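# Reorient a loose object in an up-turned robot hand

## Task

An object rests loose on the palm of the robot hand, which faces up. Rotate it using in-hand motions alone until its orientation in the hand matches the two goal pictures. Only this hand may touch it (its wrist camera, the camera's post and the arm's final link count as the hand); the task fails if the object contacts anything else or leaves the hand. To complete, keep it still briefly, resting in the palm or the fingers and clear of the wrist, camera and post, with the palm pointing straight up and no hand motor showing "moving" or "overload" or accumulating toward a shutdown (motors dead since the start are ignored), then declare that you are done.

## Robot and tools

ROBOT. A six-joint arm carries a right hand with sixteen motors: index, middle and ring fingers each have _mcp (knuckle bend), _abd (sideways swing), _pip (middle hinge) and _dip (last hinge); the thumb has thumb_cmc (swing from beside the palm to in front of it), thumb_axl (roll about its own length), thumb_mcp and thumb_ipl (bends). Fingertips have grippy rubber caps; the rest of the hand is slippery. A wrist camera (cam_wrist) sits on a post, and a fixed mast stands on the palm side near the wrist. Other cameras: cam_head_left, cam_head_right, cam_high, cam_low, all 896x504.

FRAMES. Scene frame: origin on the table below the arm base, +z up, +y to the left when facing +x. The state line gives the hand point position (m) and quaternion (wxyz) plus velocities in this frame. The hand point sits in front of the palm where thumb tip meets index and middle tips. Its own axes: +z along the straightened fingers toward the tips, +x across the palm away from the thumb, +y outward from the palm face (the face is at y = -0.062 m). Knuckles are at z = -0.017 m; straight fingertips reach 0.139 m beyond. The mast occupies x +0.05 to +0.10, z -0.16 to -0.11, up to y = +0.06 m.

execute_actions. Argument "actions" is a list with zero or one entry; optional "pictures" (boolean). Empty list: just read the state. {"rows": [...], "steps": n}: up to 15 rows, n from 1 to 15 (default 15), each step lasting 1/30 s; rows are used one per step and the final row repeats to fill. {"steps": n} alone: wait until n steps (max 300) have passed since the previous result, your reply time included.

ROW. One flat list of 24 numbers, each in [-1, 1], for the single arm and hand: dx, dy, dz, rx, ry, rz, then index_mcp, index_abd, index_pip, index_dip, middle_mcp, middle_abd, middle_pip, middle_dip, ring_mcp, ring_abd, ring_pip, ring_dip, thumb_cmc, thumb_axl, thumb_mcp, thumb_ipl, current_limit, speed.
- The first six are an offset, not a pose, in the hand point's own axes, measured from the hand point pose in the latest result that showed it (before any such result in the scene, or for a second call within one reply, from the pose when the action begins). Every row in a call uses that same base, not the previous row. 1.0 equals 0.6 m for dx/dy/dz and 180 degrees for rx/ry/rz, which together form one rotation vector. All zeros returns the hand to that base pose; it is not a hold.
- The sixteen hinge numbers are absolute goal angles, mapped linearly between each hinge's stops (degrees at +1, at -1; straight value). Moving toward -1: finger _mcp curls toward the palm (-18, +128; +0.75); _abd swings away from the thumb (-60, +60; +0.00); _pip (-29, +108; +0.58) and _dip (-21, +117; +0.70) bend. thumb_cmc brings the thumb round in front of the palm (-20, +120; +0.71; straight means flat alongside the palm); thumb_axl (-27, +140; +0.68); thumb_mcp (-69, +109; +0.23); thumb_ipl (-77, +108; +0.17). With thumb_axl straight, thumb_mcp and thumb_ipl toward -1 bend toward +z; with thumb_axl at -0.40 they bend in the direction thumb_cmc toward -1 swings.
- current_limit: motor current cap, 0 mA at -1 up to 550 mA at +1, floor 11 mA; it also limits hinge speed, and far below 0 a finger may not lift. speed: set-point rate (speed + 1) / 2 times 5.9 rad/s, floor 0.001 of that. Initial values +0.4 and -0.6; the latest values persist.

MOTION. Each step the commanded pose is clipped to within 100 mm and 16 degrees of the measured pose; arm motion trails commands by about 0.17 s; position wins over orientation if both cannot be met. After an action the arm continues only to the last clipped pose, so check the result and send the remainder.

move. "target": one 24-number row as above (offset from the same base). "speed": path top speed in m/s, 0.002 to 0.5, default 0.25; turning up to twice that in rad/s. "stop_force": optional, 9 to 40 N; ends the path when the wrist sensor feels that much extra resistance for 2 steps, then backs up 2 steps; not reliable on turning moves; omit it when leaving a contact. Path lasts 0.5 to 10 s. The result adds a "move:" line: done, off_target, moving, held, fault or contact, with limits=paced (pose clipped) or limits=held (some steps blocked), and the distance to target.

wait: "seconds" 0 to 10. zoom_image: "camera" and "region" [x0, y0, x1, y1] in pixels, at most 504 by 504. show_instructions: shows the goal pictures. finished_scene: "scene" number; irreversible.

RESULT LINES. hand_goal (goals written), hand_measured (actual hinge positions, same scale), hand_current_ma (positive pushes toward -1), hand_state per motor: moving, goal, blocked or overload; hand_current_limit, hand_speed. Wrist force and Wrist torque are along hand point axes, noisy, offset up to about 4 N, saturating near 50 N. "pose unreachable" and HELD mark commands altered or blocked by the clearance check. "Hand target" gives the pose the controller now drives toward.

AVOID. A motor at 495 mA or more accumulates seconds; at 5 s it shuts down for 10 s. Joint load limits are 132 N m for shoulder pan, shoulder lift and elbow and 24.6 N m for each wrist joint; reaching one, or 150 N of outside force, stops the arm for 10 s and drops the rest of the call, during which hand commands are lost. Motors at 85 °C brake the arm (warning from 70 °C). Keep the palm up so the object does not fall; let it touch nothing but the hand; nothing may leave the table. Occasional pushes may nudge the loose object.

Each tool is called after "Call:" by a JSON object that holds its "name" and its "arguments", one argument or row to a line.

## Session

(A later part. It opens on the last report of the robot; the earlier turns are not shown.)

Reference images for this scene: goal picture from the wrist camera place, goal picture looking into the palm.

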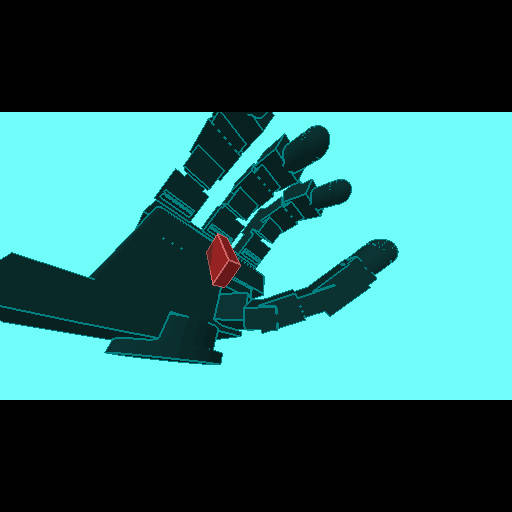

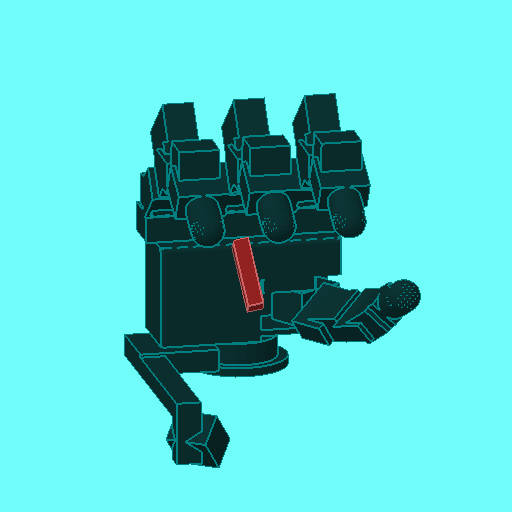

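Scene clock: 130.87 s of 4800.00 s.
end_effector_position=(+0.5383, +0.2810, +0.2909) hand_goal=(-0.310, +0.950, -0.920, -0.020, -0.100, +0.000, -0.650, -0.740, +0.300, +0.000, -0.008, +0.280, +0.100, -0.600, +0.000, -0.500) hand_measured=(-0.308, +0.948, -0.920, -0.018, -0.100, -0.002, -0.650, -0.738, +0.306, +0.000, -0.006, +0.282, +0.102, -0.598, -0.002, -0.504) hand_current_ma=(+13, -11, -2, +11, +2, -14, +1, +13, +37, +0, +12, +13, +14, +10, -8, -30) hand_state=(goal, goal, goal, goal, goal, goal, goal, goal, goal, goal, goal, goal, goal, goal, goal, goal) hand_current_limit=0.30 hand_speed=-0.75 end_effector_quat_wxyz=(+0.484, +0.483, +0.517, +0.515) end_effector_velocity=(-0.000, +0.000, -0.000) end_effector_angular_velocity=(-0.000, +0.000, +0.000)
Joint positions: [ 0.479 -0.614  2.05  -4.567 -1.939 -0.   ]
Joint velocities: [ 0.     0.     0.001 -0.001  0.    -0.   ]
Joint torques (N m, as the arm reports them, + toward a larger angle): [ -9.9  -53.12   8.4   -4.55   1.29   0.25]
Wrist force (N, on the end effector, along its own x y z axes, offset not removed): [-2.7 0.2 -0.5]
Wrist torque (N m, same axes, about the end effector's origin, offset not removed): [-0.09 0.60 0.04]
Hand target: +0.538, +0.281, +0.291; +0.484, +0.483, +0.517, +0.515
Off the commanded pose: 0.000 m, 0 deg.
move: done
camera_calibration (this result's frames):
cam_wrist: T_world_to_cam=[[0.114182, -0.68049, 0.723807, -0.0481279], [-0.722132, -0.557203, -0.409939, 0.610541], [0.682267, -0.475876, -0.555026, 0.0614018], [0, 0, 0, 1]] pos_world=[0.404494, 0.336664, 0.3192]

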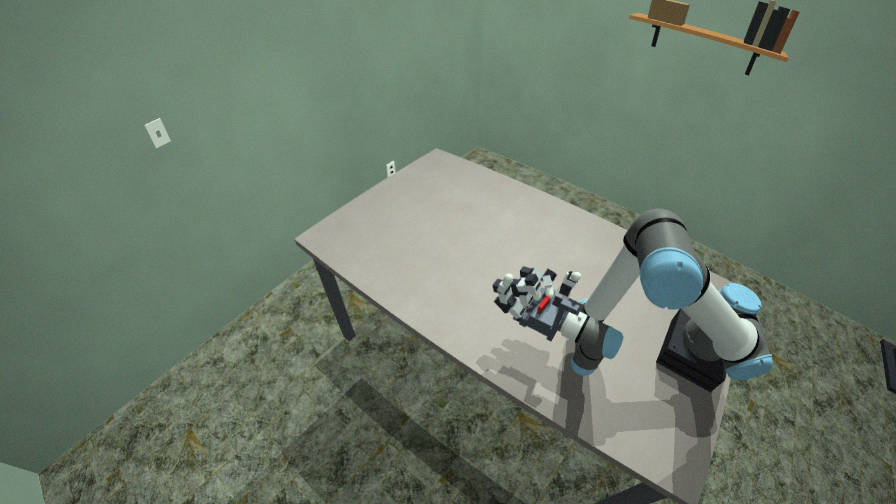

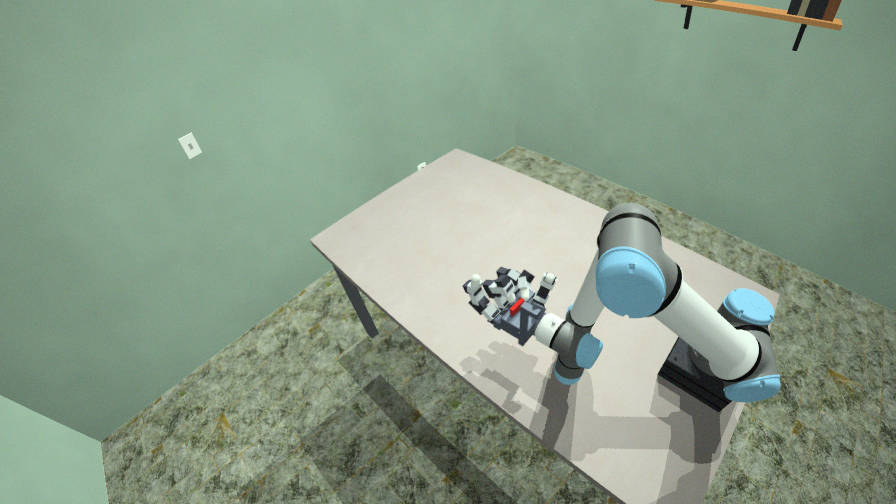

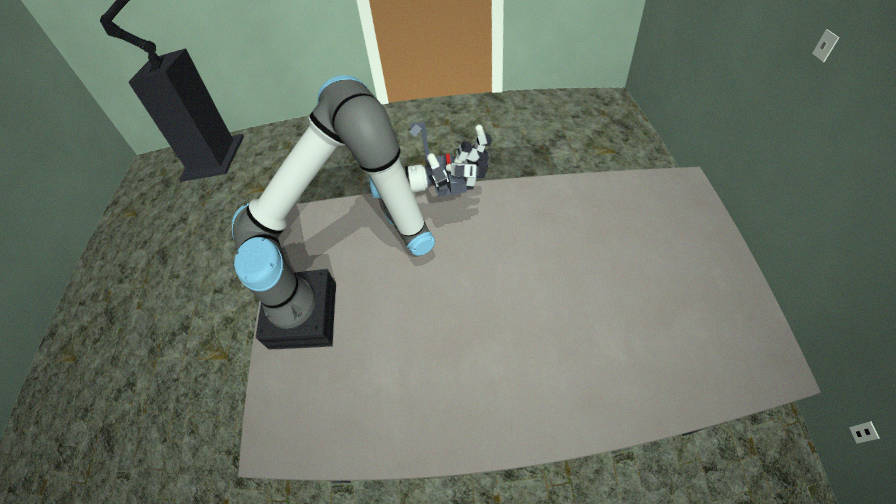

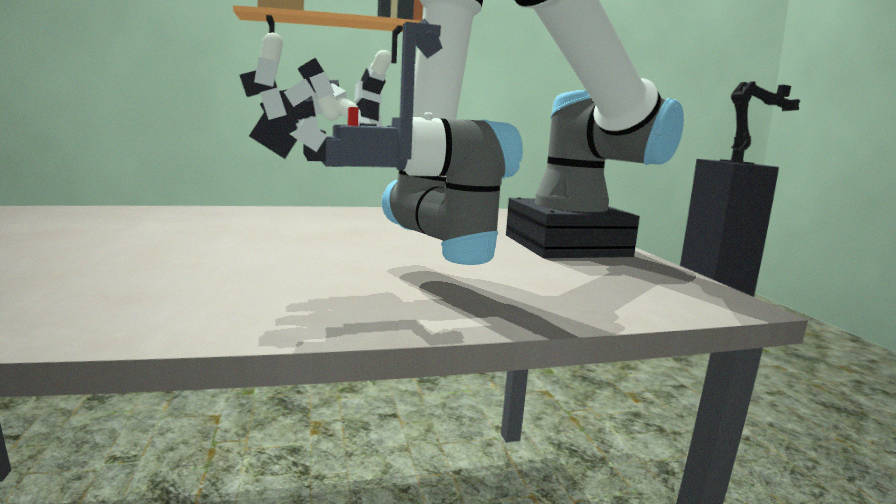

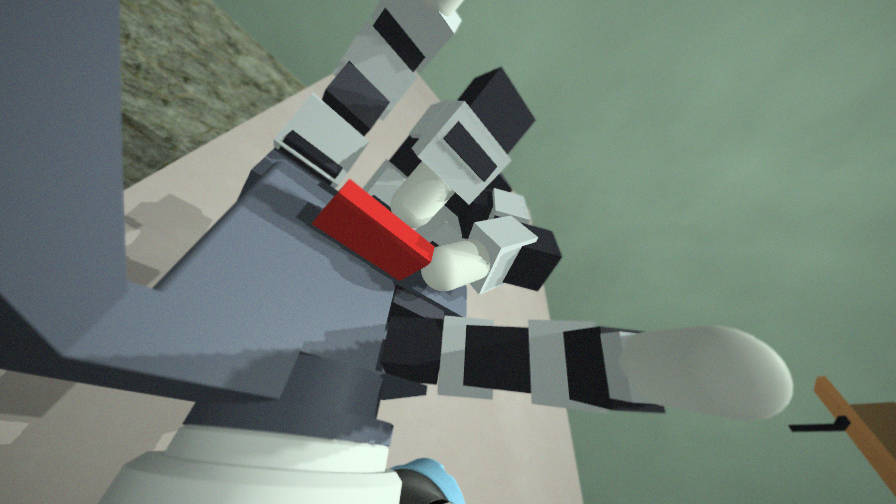

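Call:
{"name": "move", "arguments": {
  "target": [0,0,0,0,0,0,-0.33,1,-1,0.05,-0.1,0,-0.65,-0.74,0.3,0,-0.008,0.28,0.1,-0.6,0.0,-0.5,0.3,-0.75]
}}

Call:
{"name": "move", "arguments": {
  "target": [0,0,0,0,0,0,0.2,0.3,-0.6,0.05,-0.24,-0.4,-0.65,-0.74,0.3,-0.3,-0.008,0.28,0.1,-0.6,0.0,-0.5,0.3,-0.65]
}}

Call:
{"name": "move", "arguments": {
  "target": [0,0,0,0,0,0,0.2,0.3,-0.6,0.05,-0.41,-0.4,-0.52,-0.55,0.3,-0.3,-0.008,0.28,0.1,-0.6,0.0,-0.5,0.3,-0.88]
}}

Call:
{"name": "zoom_image", "arguments": {
  "camera": "cam_low",
  "region": [270, 50, 420, 170]
}}

Scene clock: 136.70 s of 4800.00 s.
end_effector_position=(+0.5383, +0.2810, +0.2909) hand_goal=(-0.330, +1.000, -1.000, +0.050, -0.100, +0.000, -0.650, -0.740, +0.300, +0.000, -0.008, +0.280, +0.100, -0.600, +0.000, -0.500) hand_measured=(-0.328, +0.998, -0.998, +0.048, -0.100, -0.002, -0.650, -0.738, +0.306, +0.000, -0.006, +0.282, +0.102, -0.598, -0.002, -0.504) hand_current_ma=(+14, -10, +9, -14, +2, -14, +1, +13, +37, +0, +12, +13, +14, +10, -8, -30) hand_state=(goal, goal, goal, goal, goal, goal, goal, goal, goal, goal, goal, goal, goal, goal, goal, goal) hand_current_limit=0.30 hand_speed=-0.75 end_effector_quat_wxyz=(+0.484, +0.483, +0.517, +0.515) end_effector_velocity=(+0.000, +0.000, +0.000) end_effector_angular_velocity=(+0.001, -0.002, -0.000)
Joint positions: [ 0.479 -0.614  2.05  -4.567 -1.939 -0.   ]
Joint velocities: [-0.     0.    -0.002 -0.    -0.     0.   ]
Joint torques (N m, as the arm reports them, + toward a larger angle): [ -9.56 -52.97   8.46  -4.51   1.39   0.29]
Wrist force (N, on the end effector, along its own x y z axes, offset not removed): [0.3 0.8 -0.1]
Wrist torque (N m, same axes, about the end effector's origin, offset not removed): [-0.03 0.21 0.19]
Hand target: +0.538, +0.281, +0.291; +0.484, +0.483, +0.517, +0.515
Off the commanded pose: 0.000 m, 0 deg.
After step 90, 2.13 s passed at rest.
move: done
camera_calibration (this result's frames):
cam_wrist: T_world_to_cam=[[0.114182, -0.68049, 0.723807, -0.048128], [-0.722132, -0.557203, -0.409939, 0.610541], [0.682267, -0.475876, -0.555026, 0.0614018], [0, 0, 0, 1]] pos_world=[0.404494, 0.336664, 0.319199]

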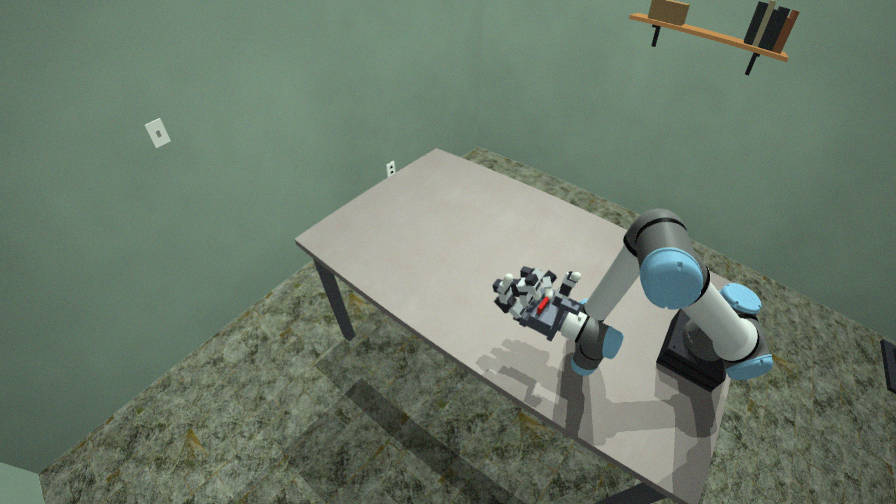

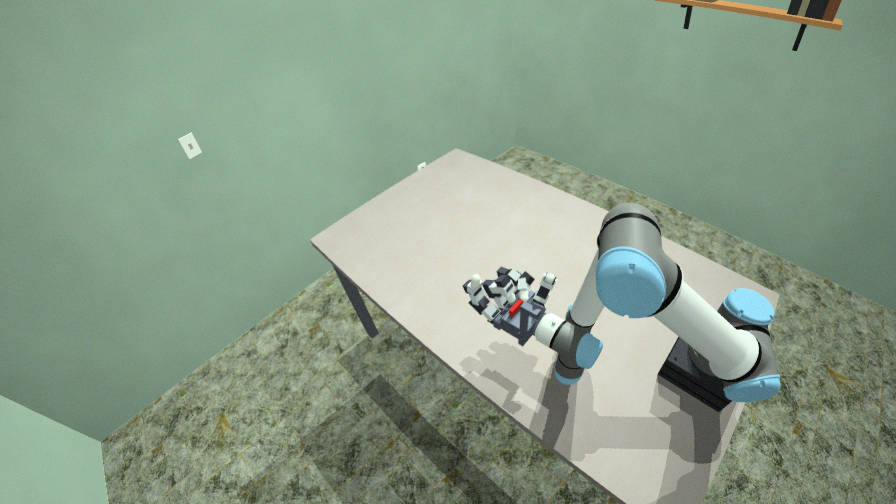

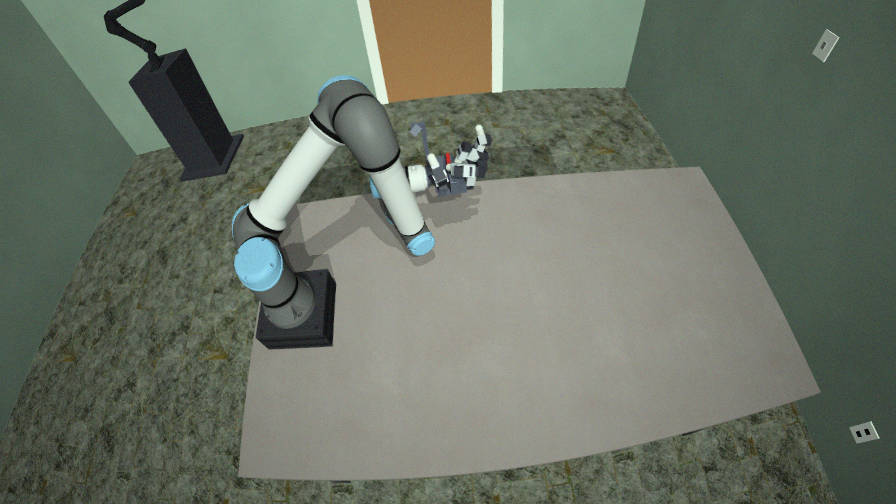

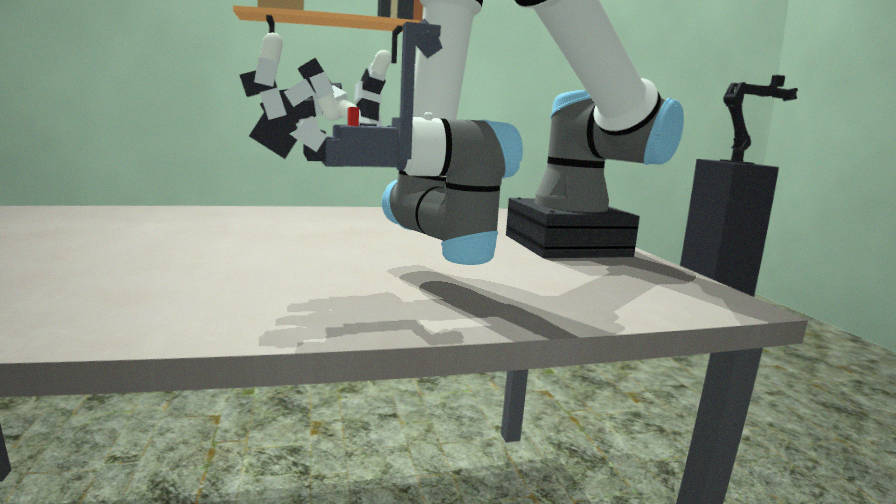

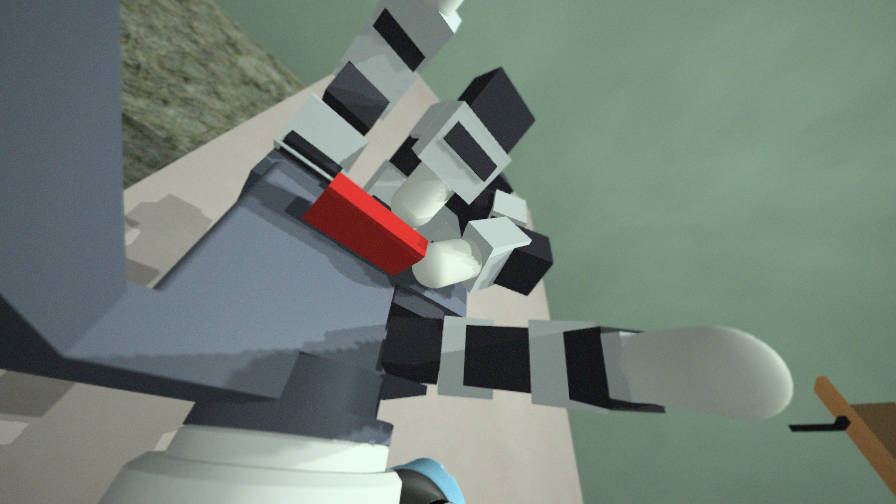

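Scene clock: 137.70 s of 4800.00 s.
end_effector_position=(+0.5383, +0.2810, +0.2909) hand_goal=(+0.200, +0.300, -0.600, +0.050, -0.240, -0.400, -0.650, -0.740, +0.300, -0.300, -0.008, +0.280, +0.100, -0.600, +0.000, -0.500) hand_measured=(+0.204, +0.304, -0.606, +0.048, -0.234, -0.398, -0.650, -0.738, +0.306, -0.298, -0.006, +0.282, +0.102, -0.598, -0.002, -0.504) hand_current_ma=(+18, +19, -29, -14, +30, +11, +1, +13, +37, +11, +12, +13, +14, +10, -8, -30) hand_state=(goal, goal, goal, goal, goal, goal, goal, goal, goal, goal, goal, goal, goal, goal, goal, goal) hand_current_limit=0.30 hand_speed=-0.65 end_effector_quat_wxyz=(+0.484, +0.483, +0.517, +0.515) end_effector_velocity=(+0.000, +0.000, -0.000) end_effector_angular_velocity=(-0.001, +0.001, +0.000)
Joint positions: [ 0.479 -0.614  2.05  -4.567 -1.939 -0.   ]
Joint velocities: [-0.    -0.     0.     0.001  0.    -0.   ]
Joint torques (N m, as the arm reports them, + toward a larger angle): [ -9.48 -52.38   8.    -4.66   1.3    0.21]
Wrist force (N, on the end effector, along its own x y z axes, offset not removed): [-0.1 0.9 -0.8]
Wrist torque (N m, same axes, about the end effector's origin, offset not removed): [0.20 0.22 0.17]
Hand target: +0.538, +0.281, +0.291; +0.484, +0.483, +0.517, +0.515
Off the commanded pose: 0.000 m, 0 deg.
move: done
camera_calibration (this result's frames):
cam_wrist: T_world_to_cam=[[0.114182, -0.68049, 0.723807, -0.048128], [-0.722132, -0.557203, -0.409939, 0.610541], [0.682267, -0.475876, -0.555026, 0.0614017], [0, 0, 0, 1]] pos_world=[0.404494, 0.336664, 0.319199]

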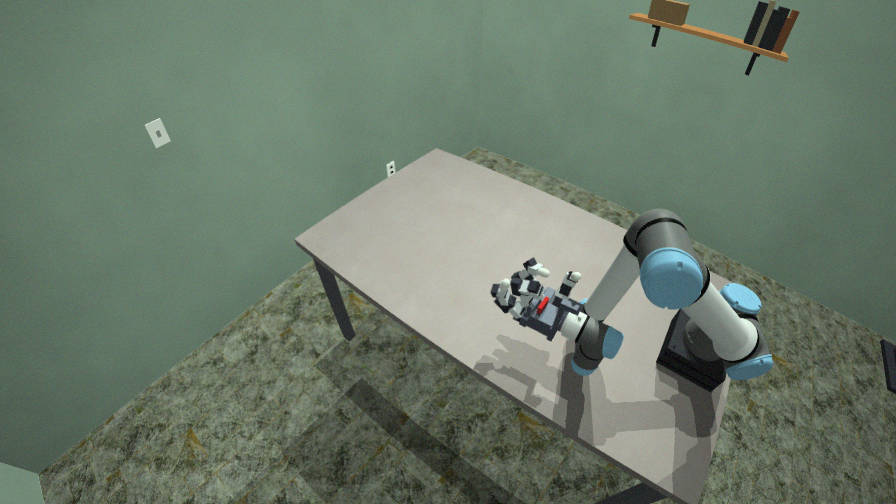

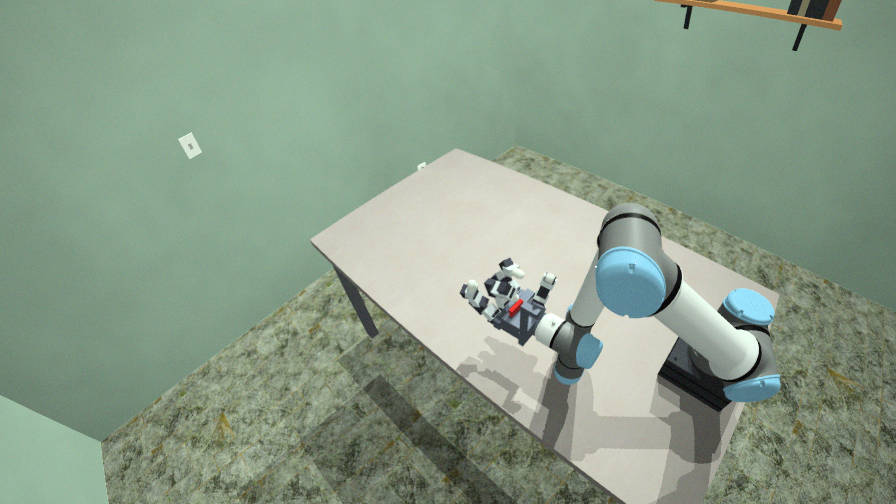

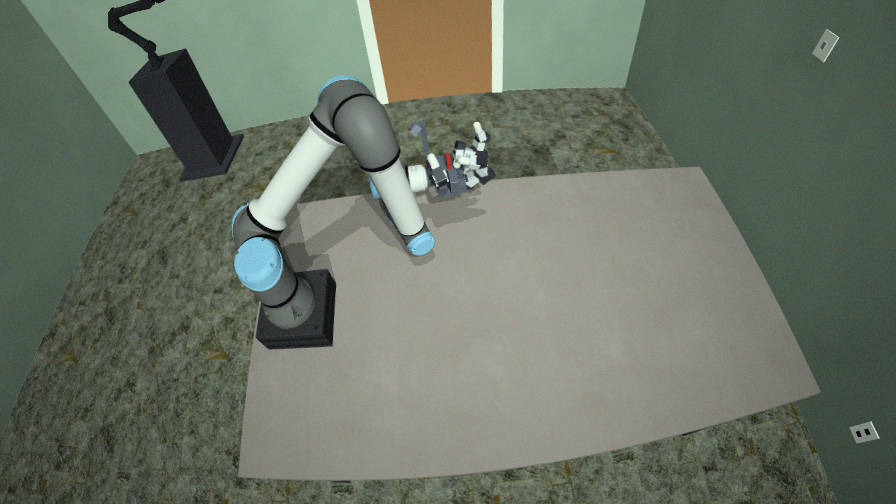

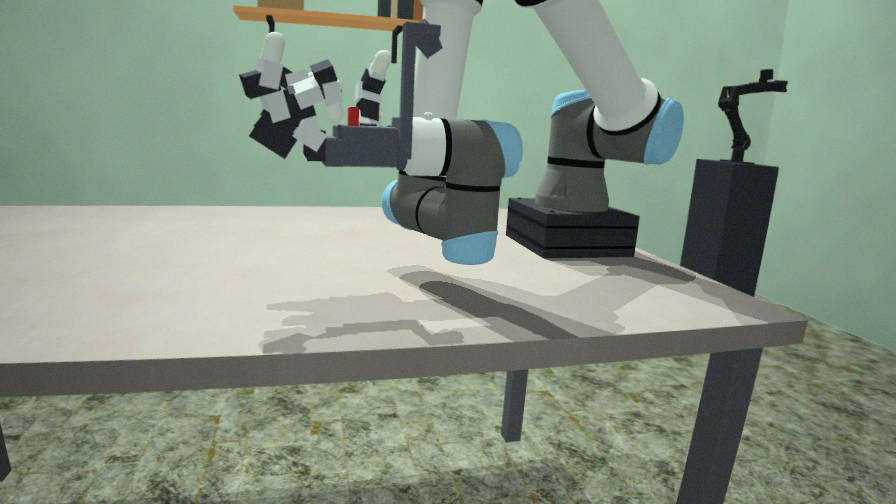

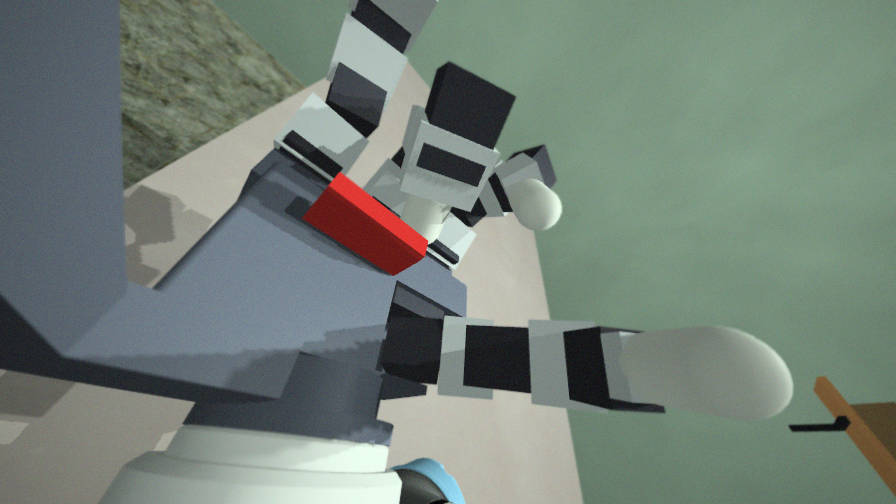

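Scene clock: 138.60 s of 4800.00 s.
end_effector_position=(+0.5383, +0.2810, +0.2909) hand_goal=(+0.200, +0.300, -0.600, +0.050, -0.410, -0.400, -0.520, -0.550, +0.300, -0.300, -0.008, +0.280, +0.100, -0.600, +0.000, -0.500) hand_measured=(+0.204, +0.304, -0.606, +0.048, -0.408, -0.398, -0.528, -0.554, +0.306, -0.298, -0.006, +0.282, +0.102, -0.598, -0.002, -0.504) hand_current_ma=(+18, +19, -29, -14, +10, +9, -41, -18, +37, +11, +12, +13, +14, +10, -8, -30) hand_state=(goal, goal, goal, goal, goal, goal, goal, goal, goal, goal, goal, goal, goal, goal, goal, goal) hand_current_limit=0.30 hand_speed=-0.88 end_effector_quat_wxyz=(+0.484, +0.483, +0.517, +0.515) end_effector_velocity=(-0.000, -0.000, -0.001) end_effector_angular_velocity=(-0.001, +0.002, +0.000)
Joint positions: [ 0.479 -0.614  2.05  -4.567 -1.939 -0.   ]
Joint velocities: [-0.     0.     0.002 -0.     0.001 -0.   ]
Joint torques (N m, as the arm reports them, + toward a larger angle): [ -9.17 -52.82   8.43  -4.57   1.31   0.2 ]
Wrist force (N, on the end effector, along its own x y z axes, offset not removed): [-1.1 3.8 -2.2]
Wrist torque (N m, same axes, about the end effector's origin, offset not removed): [0.48 0.45 0.16]
Hand target: +0.538, +0.281, +0.291; +0.484, +0.483, +0.517, +0.515
Off the commanded pose: 0.000 m, 0 deg.
move: done
camera_calibration (this result's frames):
cam_wrist: T_world_to_cam=[[0.114182, -0.68049, 0.723807, -0.048128], [-0.722132, -0.557203, -0.409939, 0.610541], [0.682267, -0.475876, -0.555026, 0.0614017], [0, 0, 0, 1]] pos_world=[0.404494, 0.336664, 0.319199]

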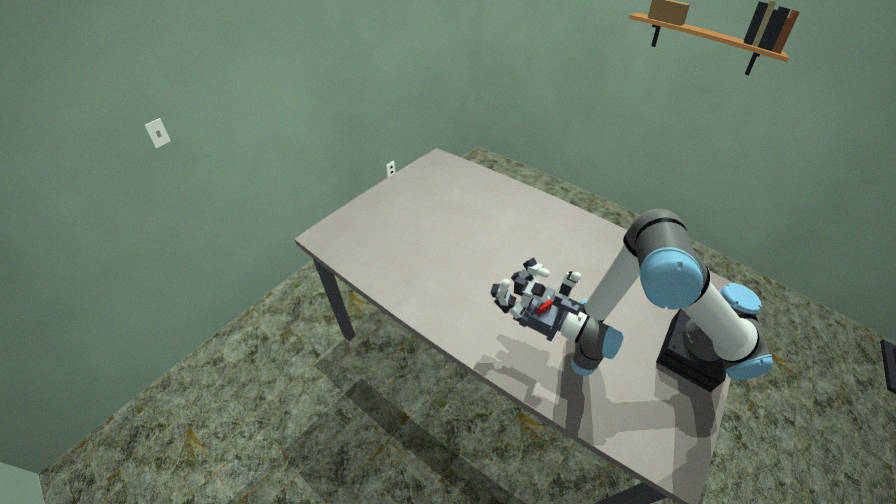

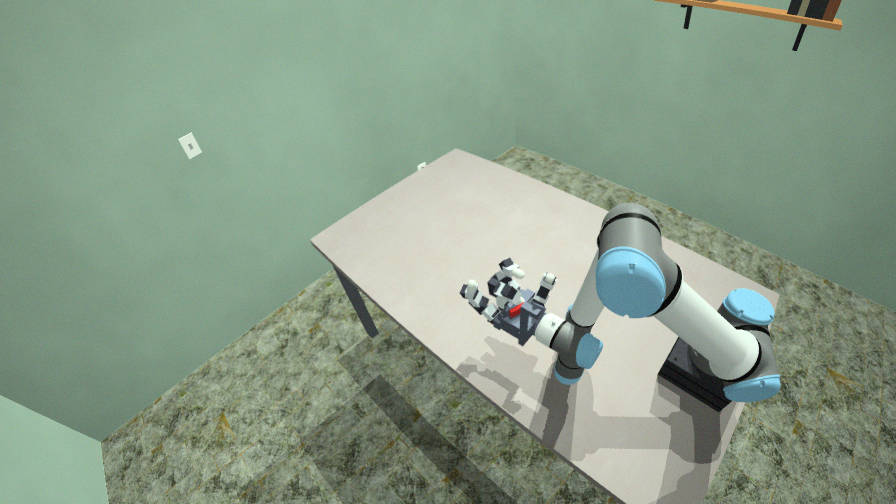

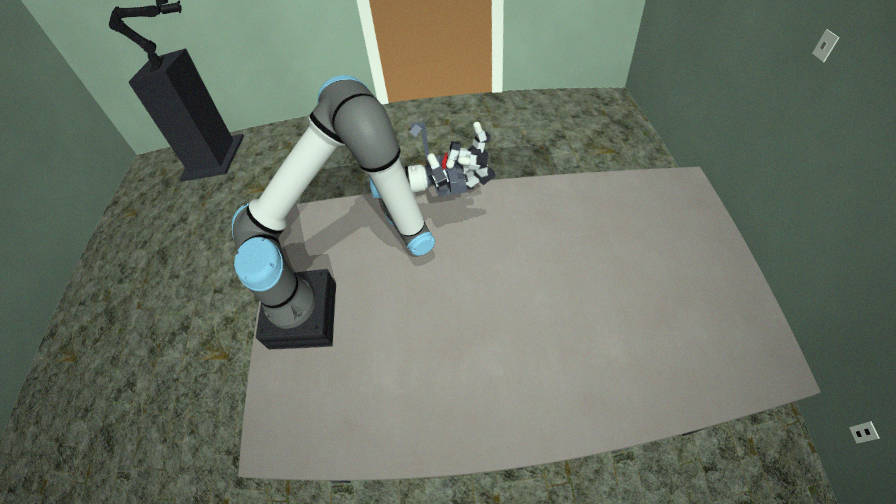

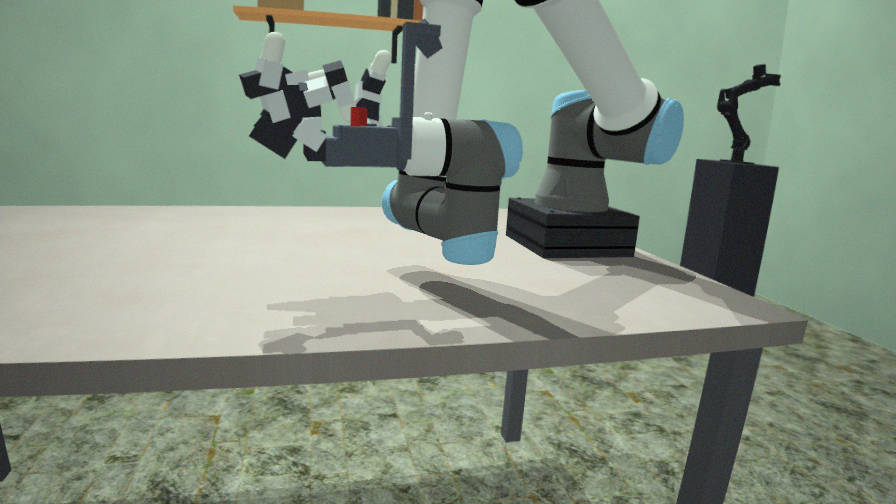

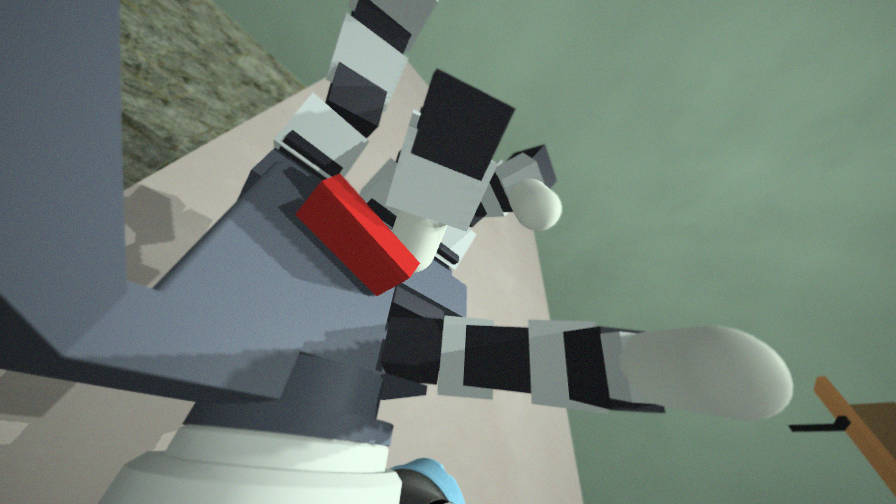

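Region (270, 50, 420, 170) of cam_low's 896x504 image, scaled by 3.360, with more detail than that image has; it fills the top 403 rows of this view, and the rest is white.

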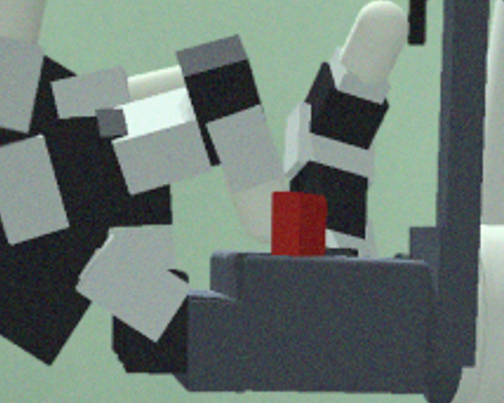

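Call:
{"name": "move", "arguments": {
  "target": [0,0,0,0,0,0,0.2,0.3,-0.6,0.05,-0.61,-0.05,-0.31,-0.535,0.3,-0.3,-0.008,0.28,0.1,-0.6,0.0,-0.5,0.3,-0.88]
}}

Call:
{"name": "zoom_image", "arguments": {
  "camera": "cam_low",
  "region": [270, 50, 420, 170]
}}

Scene clock: 144.93 s of 4800.00 s.
end_effector_position=(+0.5383, +0.2810, +0.2909) hand_goal=(+0.200, +0.300, -0.600, +0.050, -0.610, -0.050, -0.310, -0.534, +0.300, -0.300, -0.008, +0.280, +0.100, -0.600, +0.000, -0.500) hand_measured=(+0.204, +0.304, -0.606, +0.048, -0.610, -0.054, -0.320, -0.536, +0.306, -0.298, -0.006, +0.282, +0.102, -0.598, -0.002, -0.504) hand_current_ma=(+18, +19, -29, -14, -3, -16, -46, -17, +37, +11, +12, +13, +14, +10, -8, -30) hand_state=(goal, goal, goal, goal, goal, goal, goal, goal, goal, goal, goal, goal, goal, goal, goal, goal) hand_current_limit=0.30 hand_speed=-0.88 end_effector_quat_wxyz=(+0.484, +0.483, +0.517, +0.515) end_effector_velocity=(+0.000, +0.000, -0.001) end_effector_angular_velocity=(-0.001, +0.002, +0.001)
Joint positions: [ 0.479 -0.614  2.05  -4.567 -1.939 -0.   ]
Joint velocities: [ 0.     0.    -0.     0.002  0.    -0.   ]
Joint torques (N m, as the arm reports them, + toward a larger angle): [ -9.4  -52.71   8.32  -4.68   1.44   0.2 ]
Wrist force (N, on the end effector, along its own x y z axes, offset not removed): [-0.2 0.2 2.3]
Wrist torque (N m, same axes, about the end effector's origin, offset not removed): [-0.40 0.20 0.23]
Hand target: +0.538, +0.281, +0.291; +0.484, +0.483, +0.517, +0.515
Off the commanded pose: 0.000 m, 0 deg.
After step 90, 2.03 s passed at rest.
move: done
camera_calibration (this result's frames):
cam_wrist: T_world_to_cam=[[0.114182, -0.68049, 0.723807, -0.048128], [-0.722132, -0.557203, -0.409939, 0.610541], [0.682267, -0.475876, -0.555026, 0.0614017], [0, 0, 0, 1]] pos_world=[0.404494, 0.336664, 0.319199]

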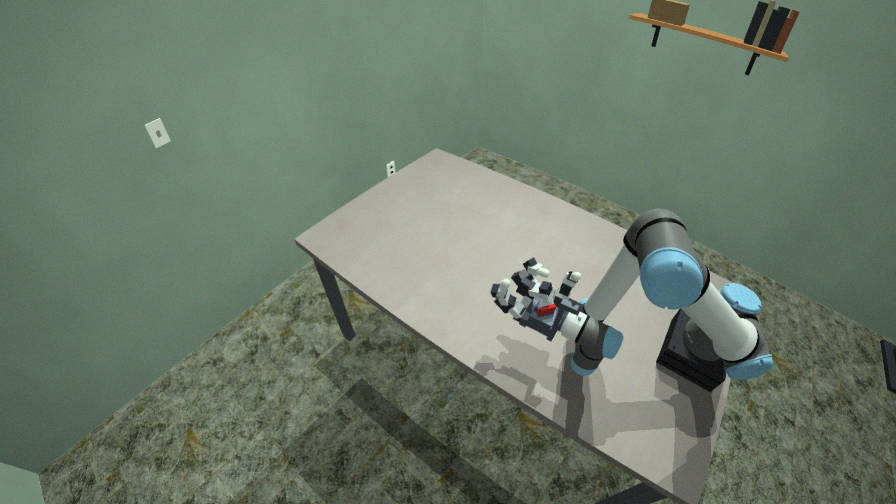

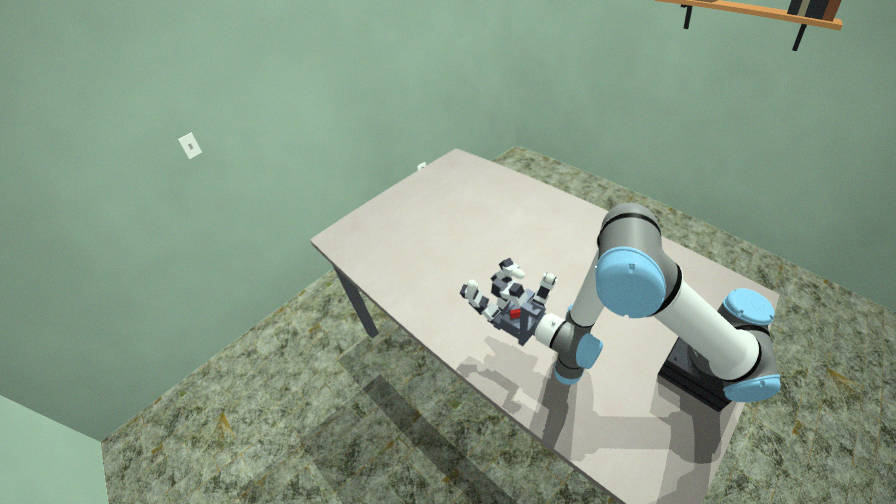

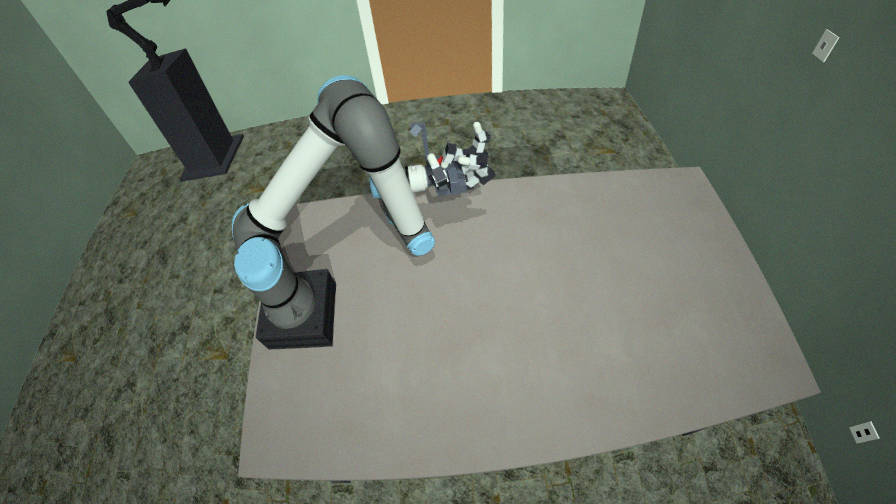

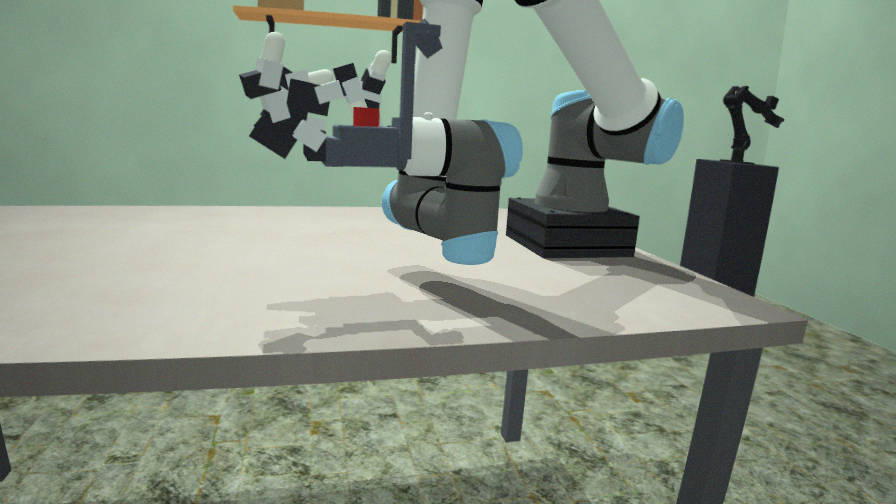

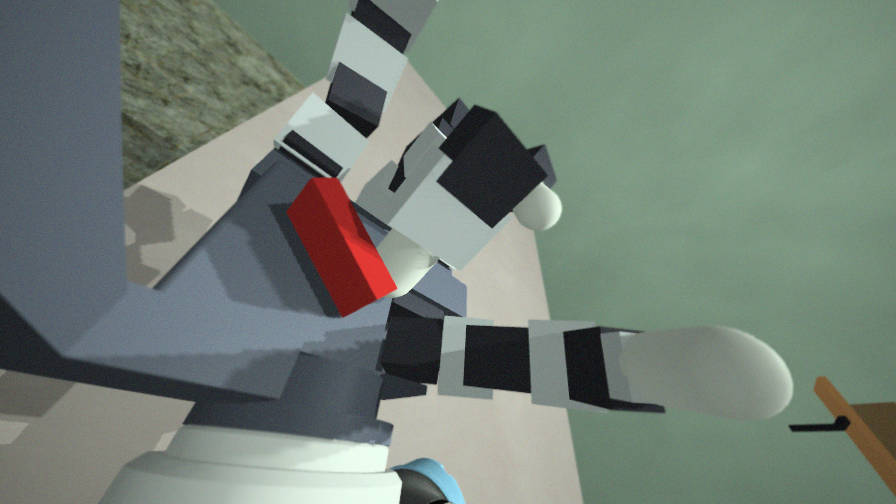

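Region (270, 50, 420, 170) of cam_low's 896x504 image, scaled by 3.360, with more detail than that image has; it fills the top 403 rows of this view, and the rest is white.

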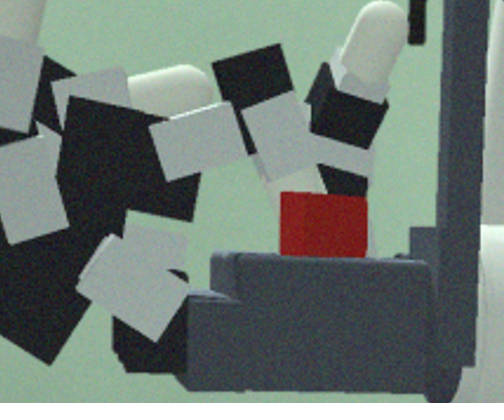

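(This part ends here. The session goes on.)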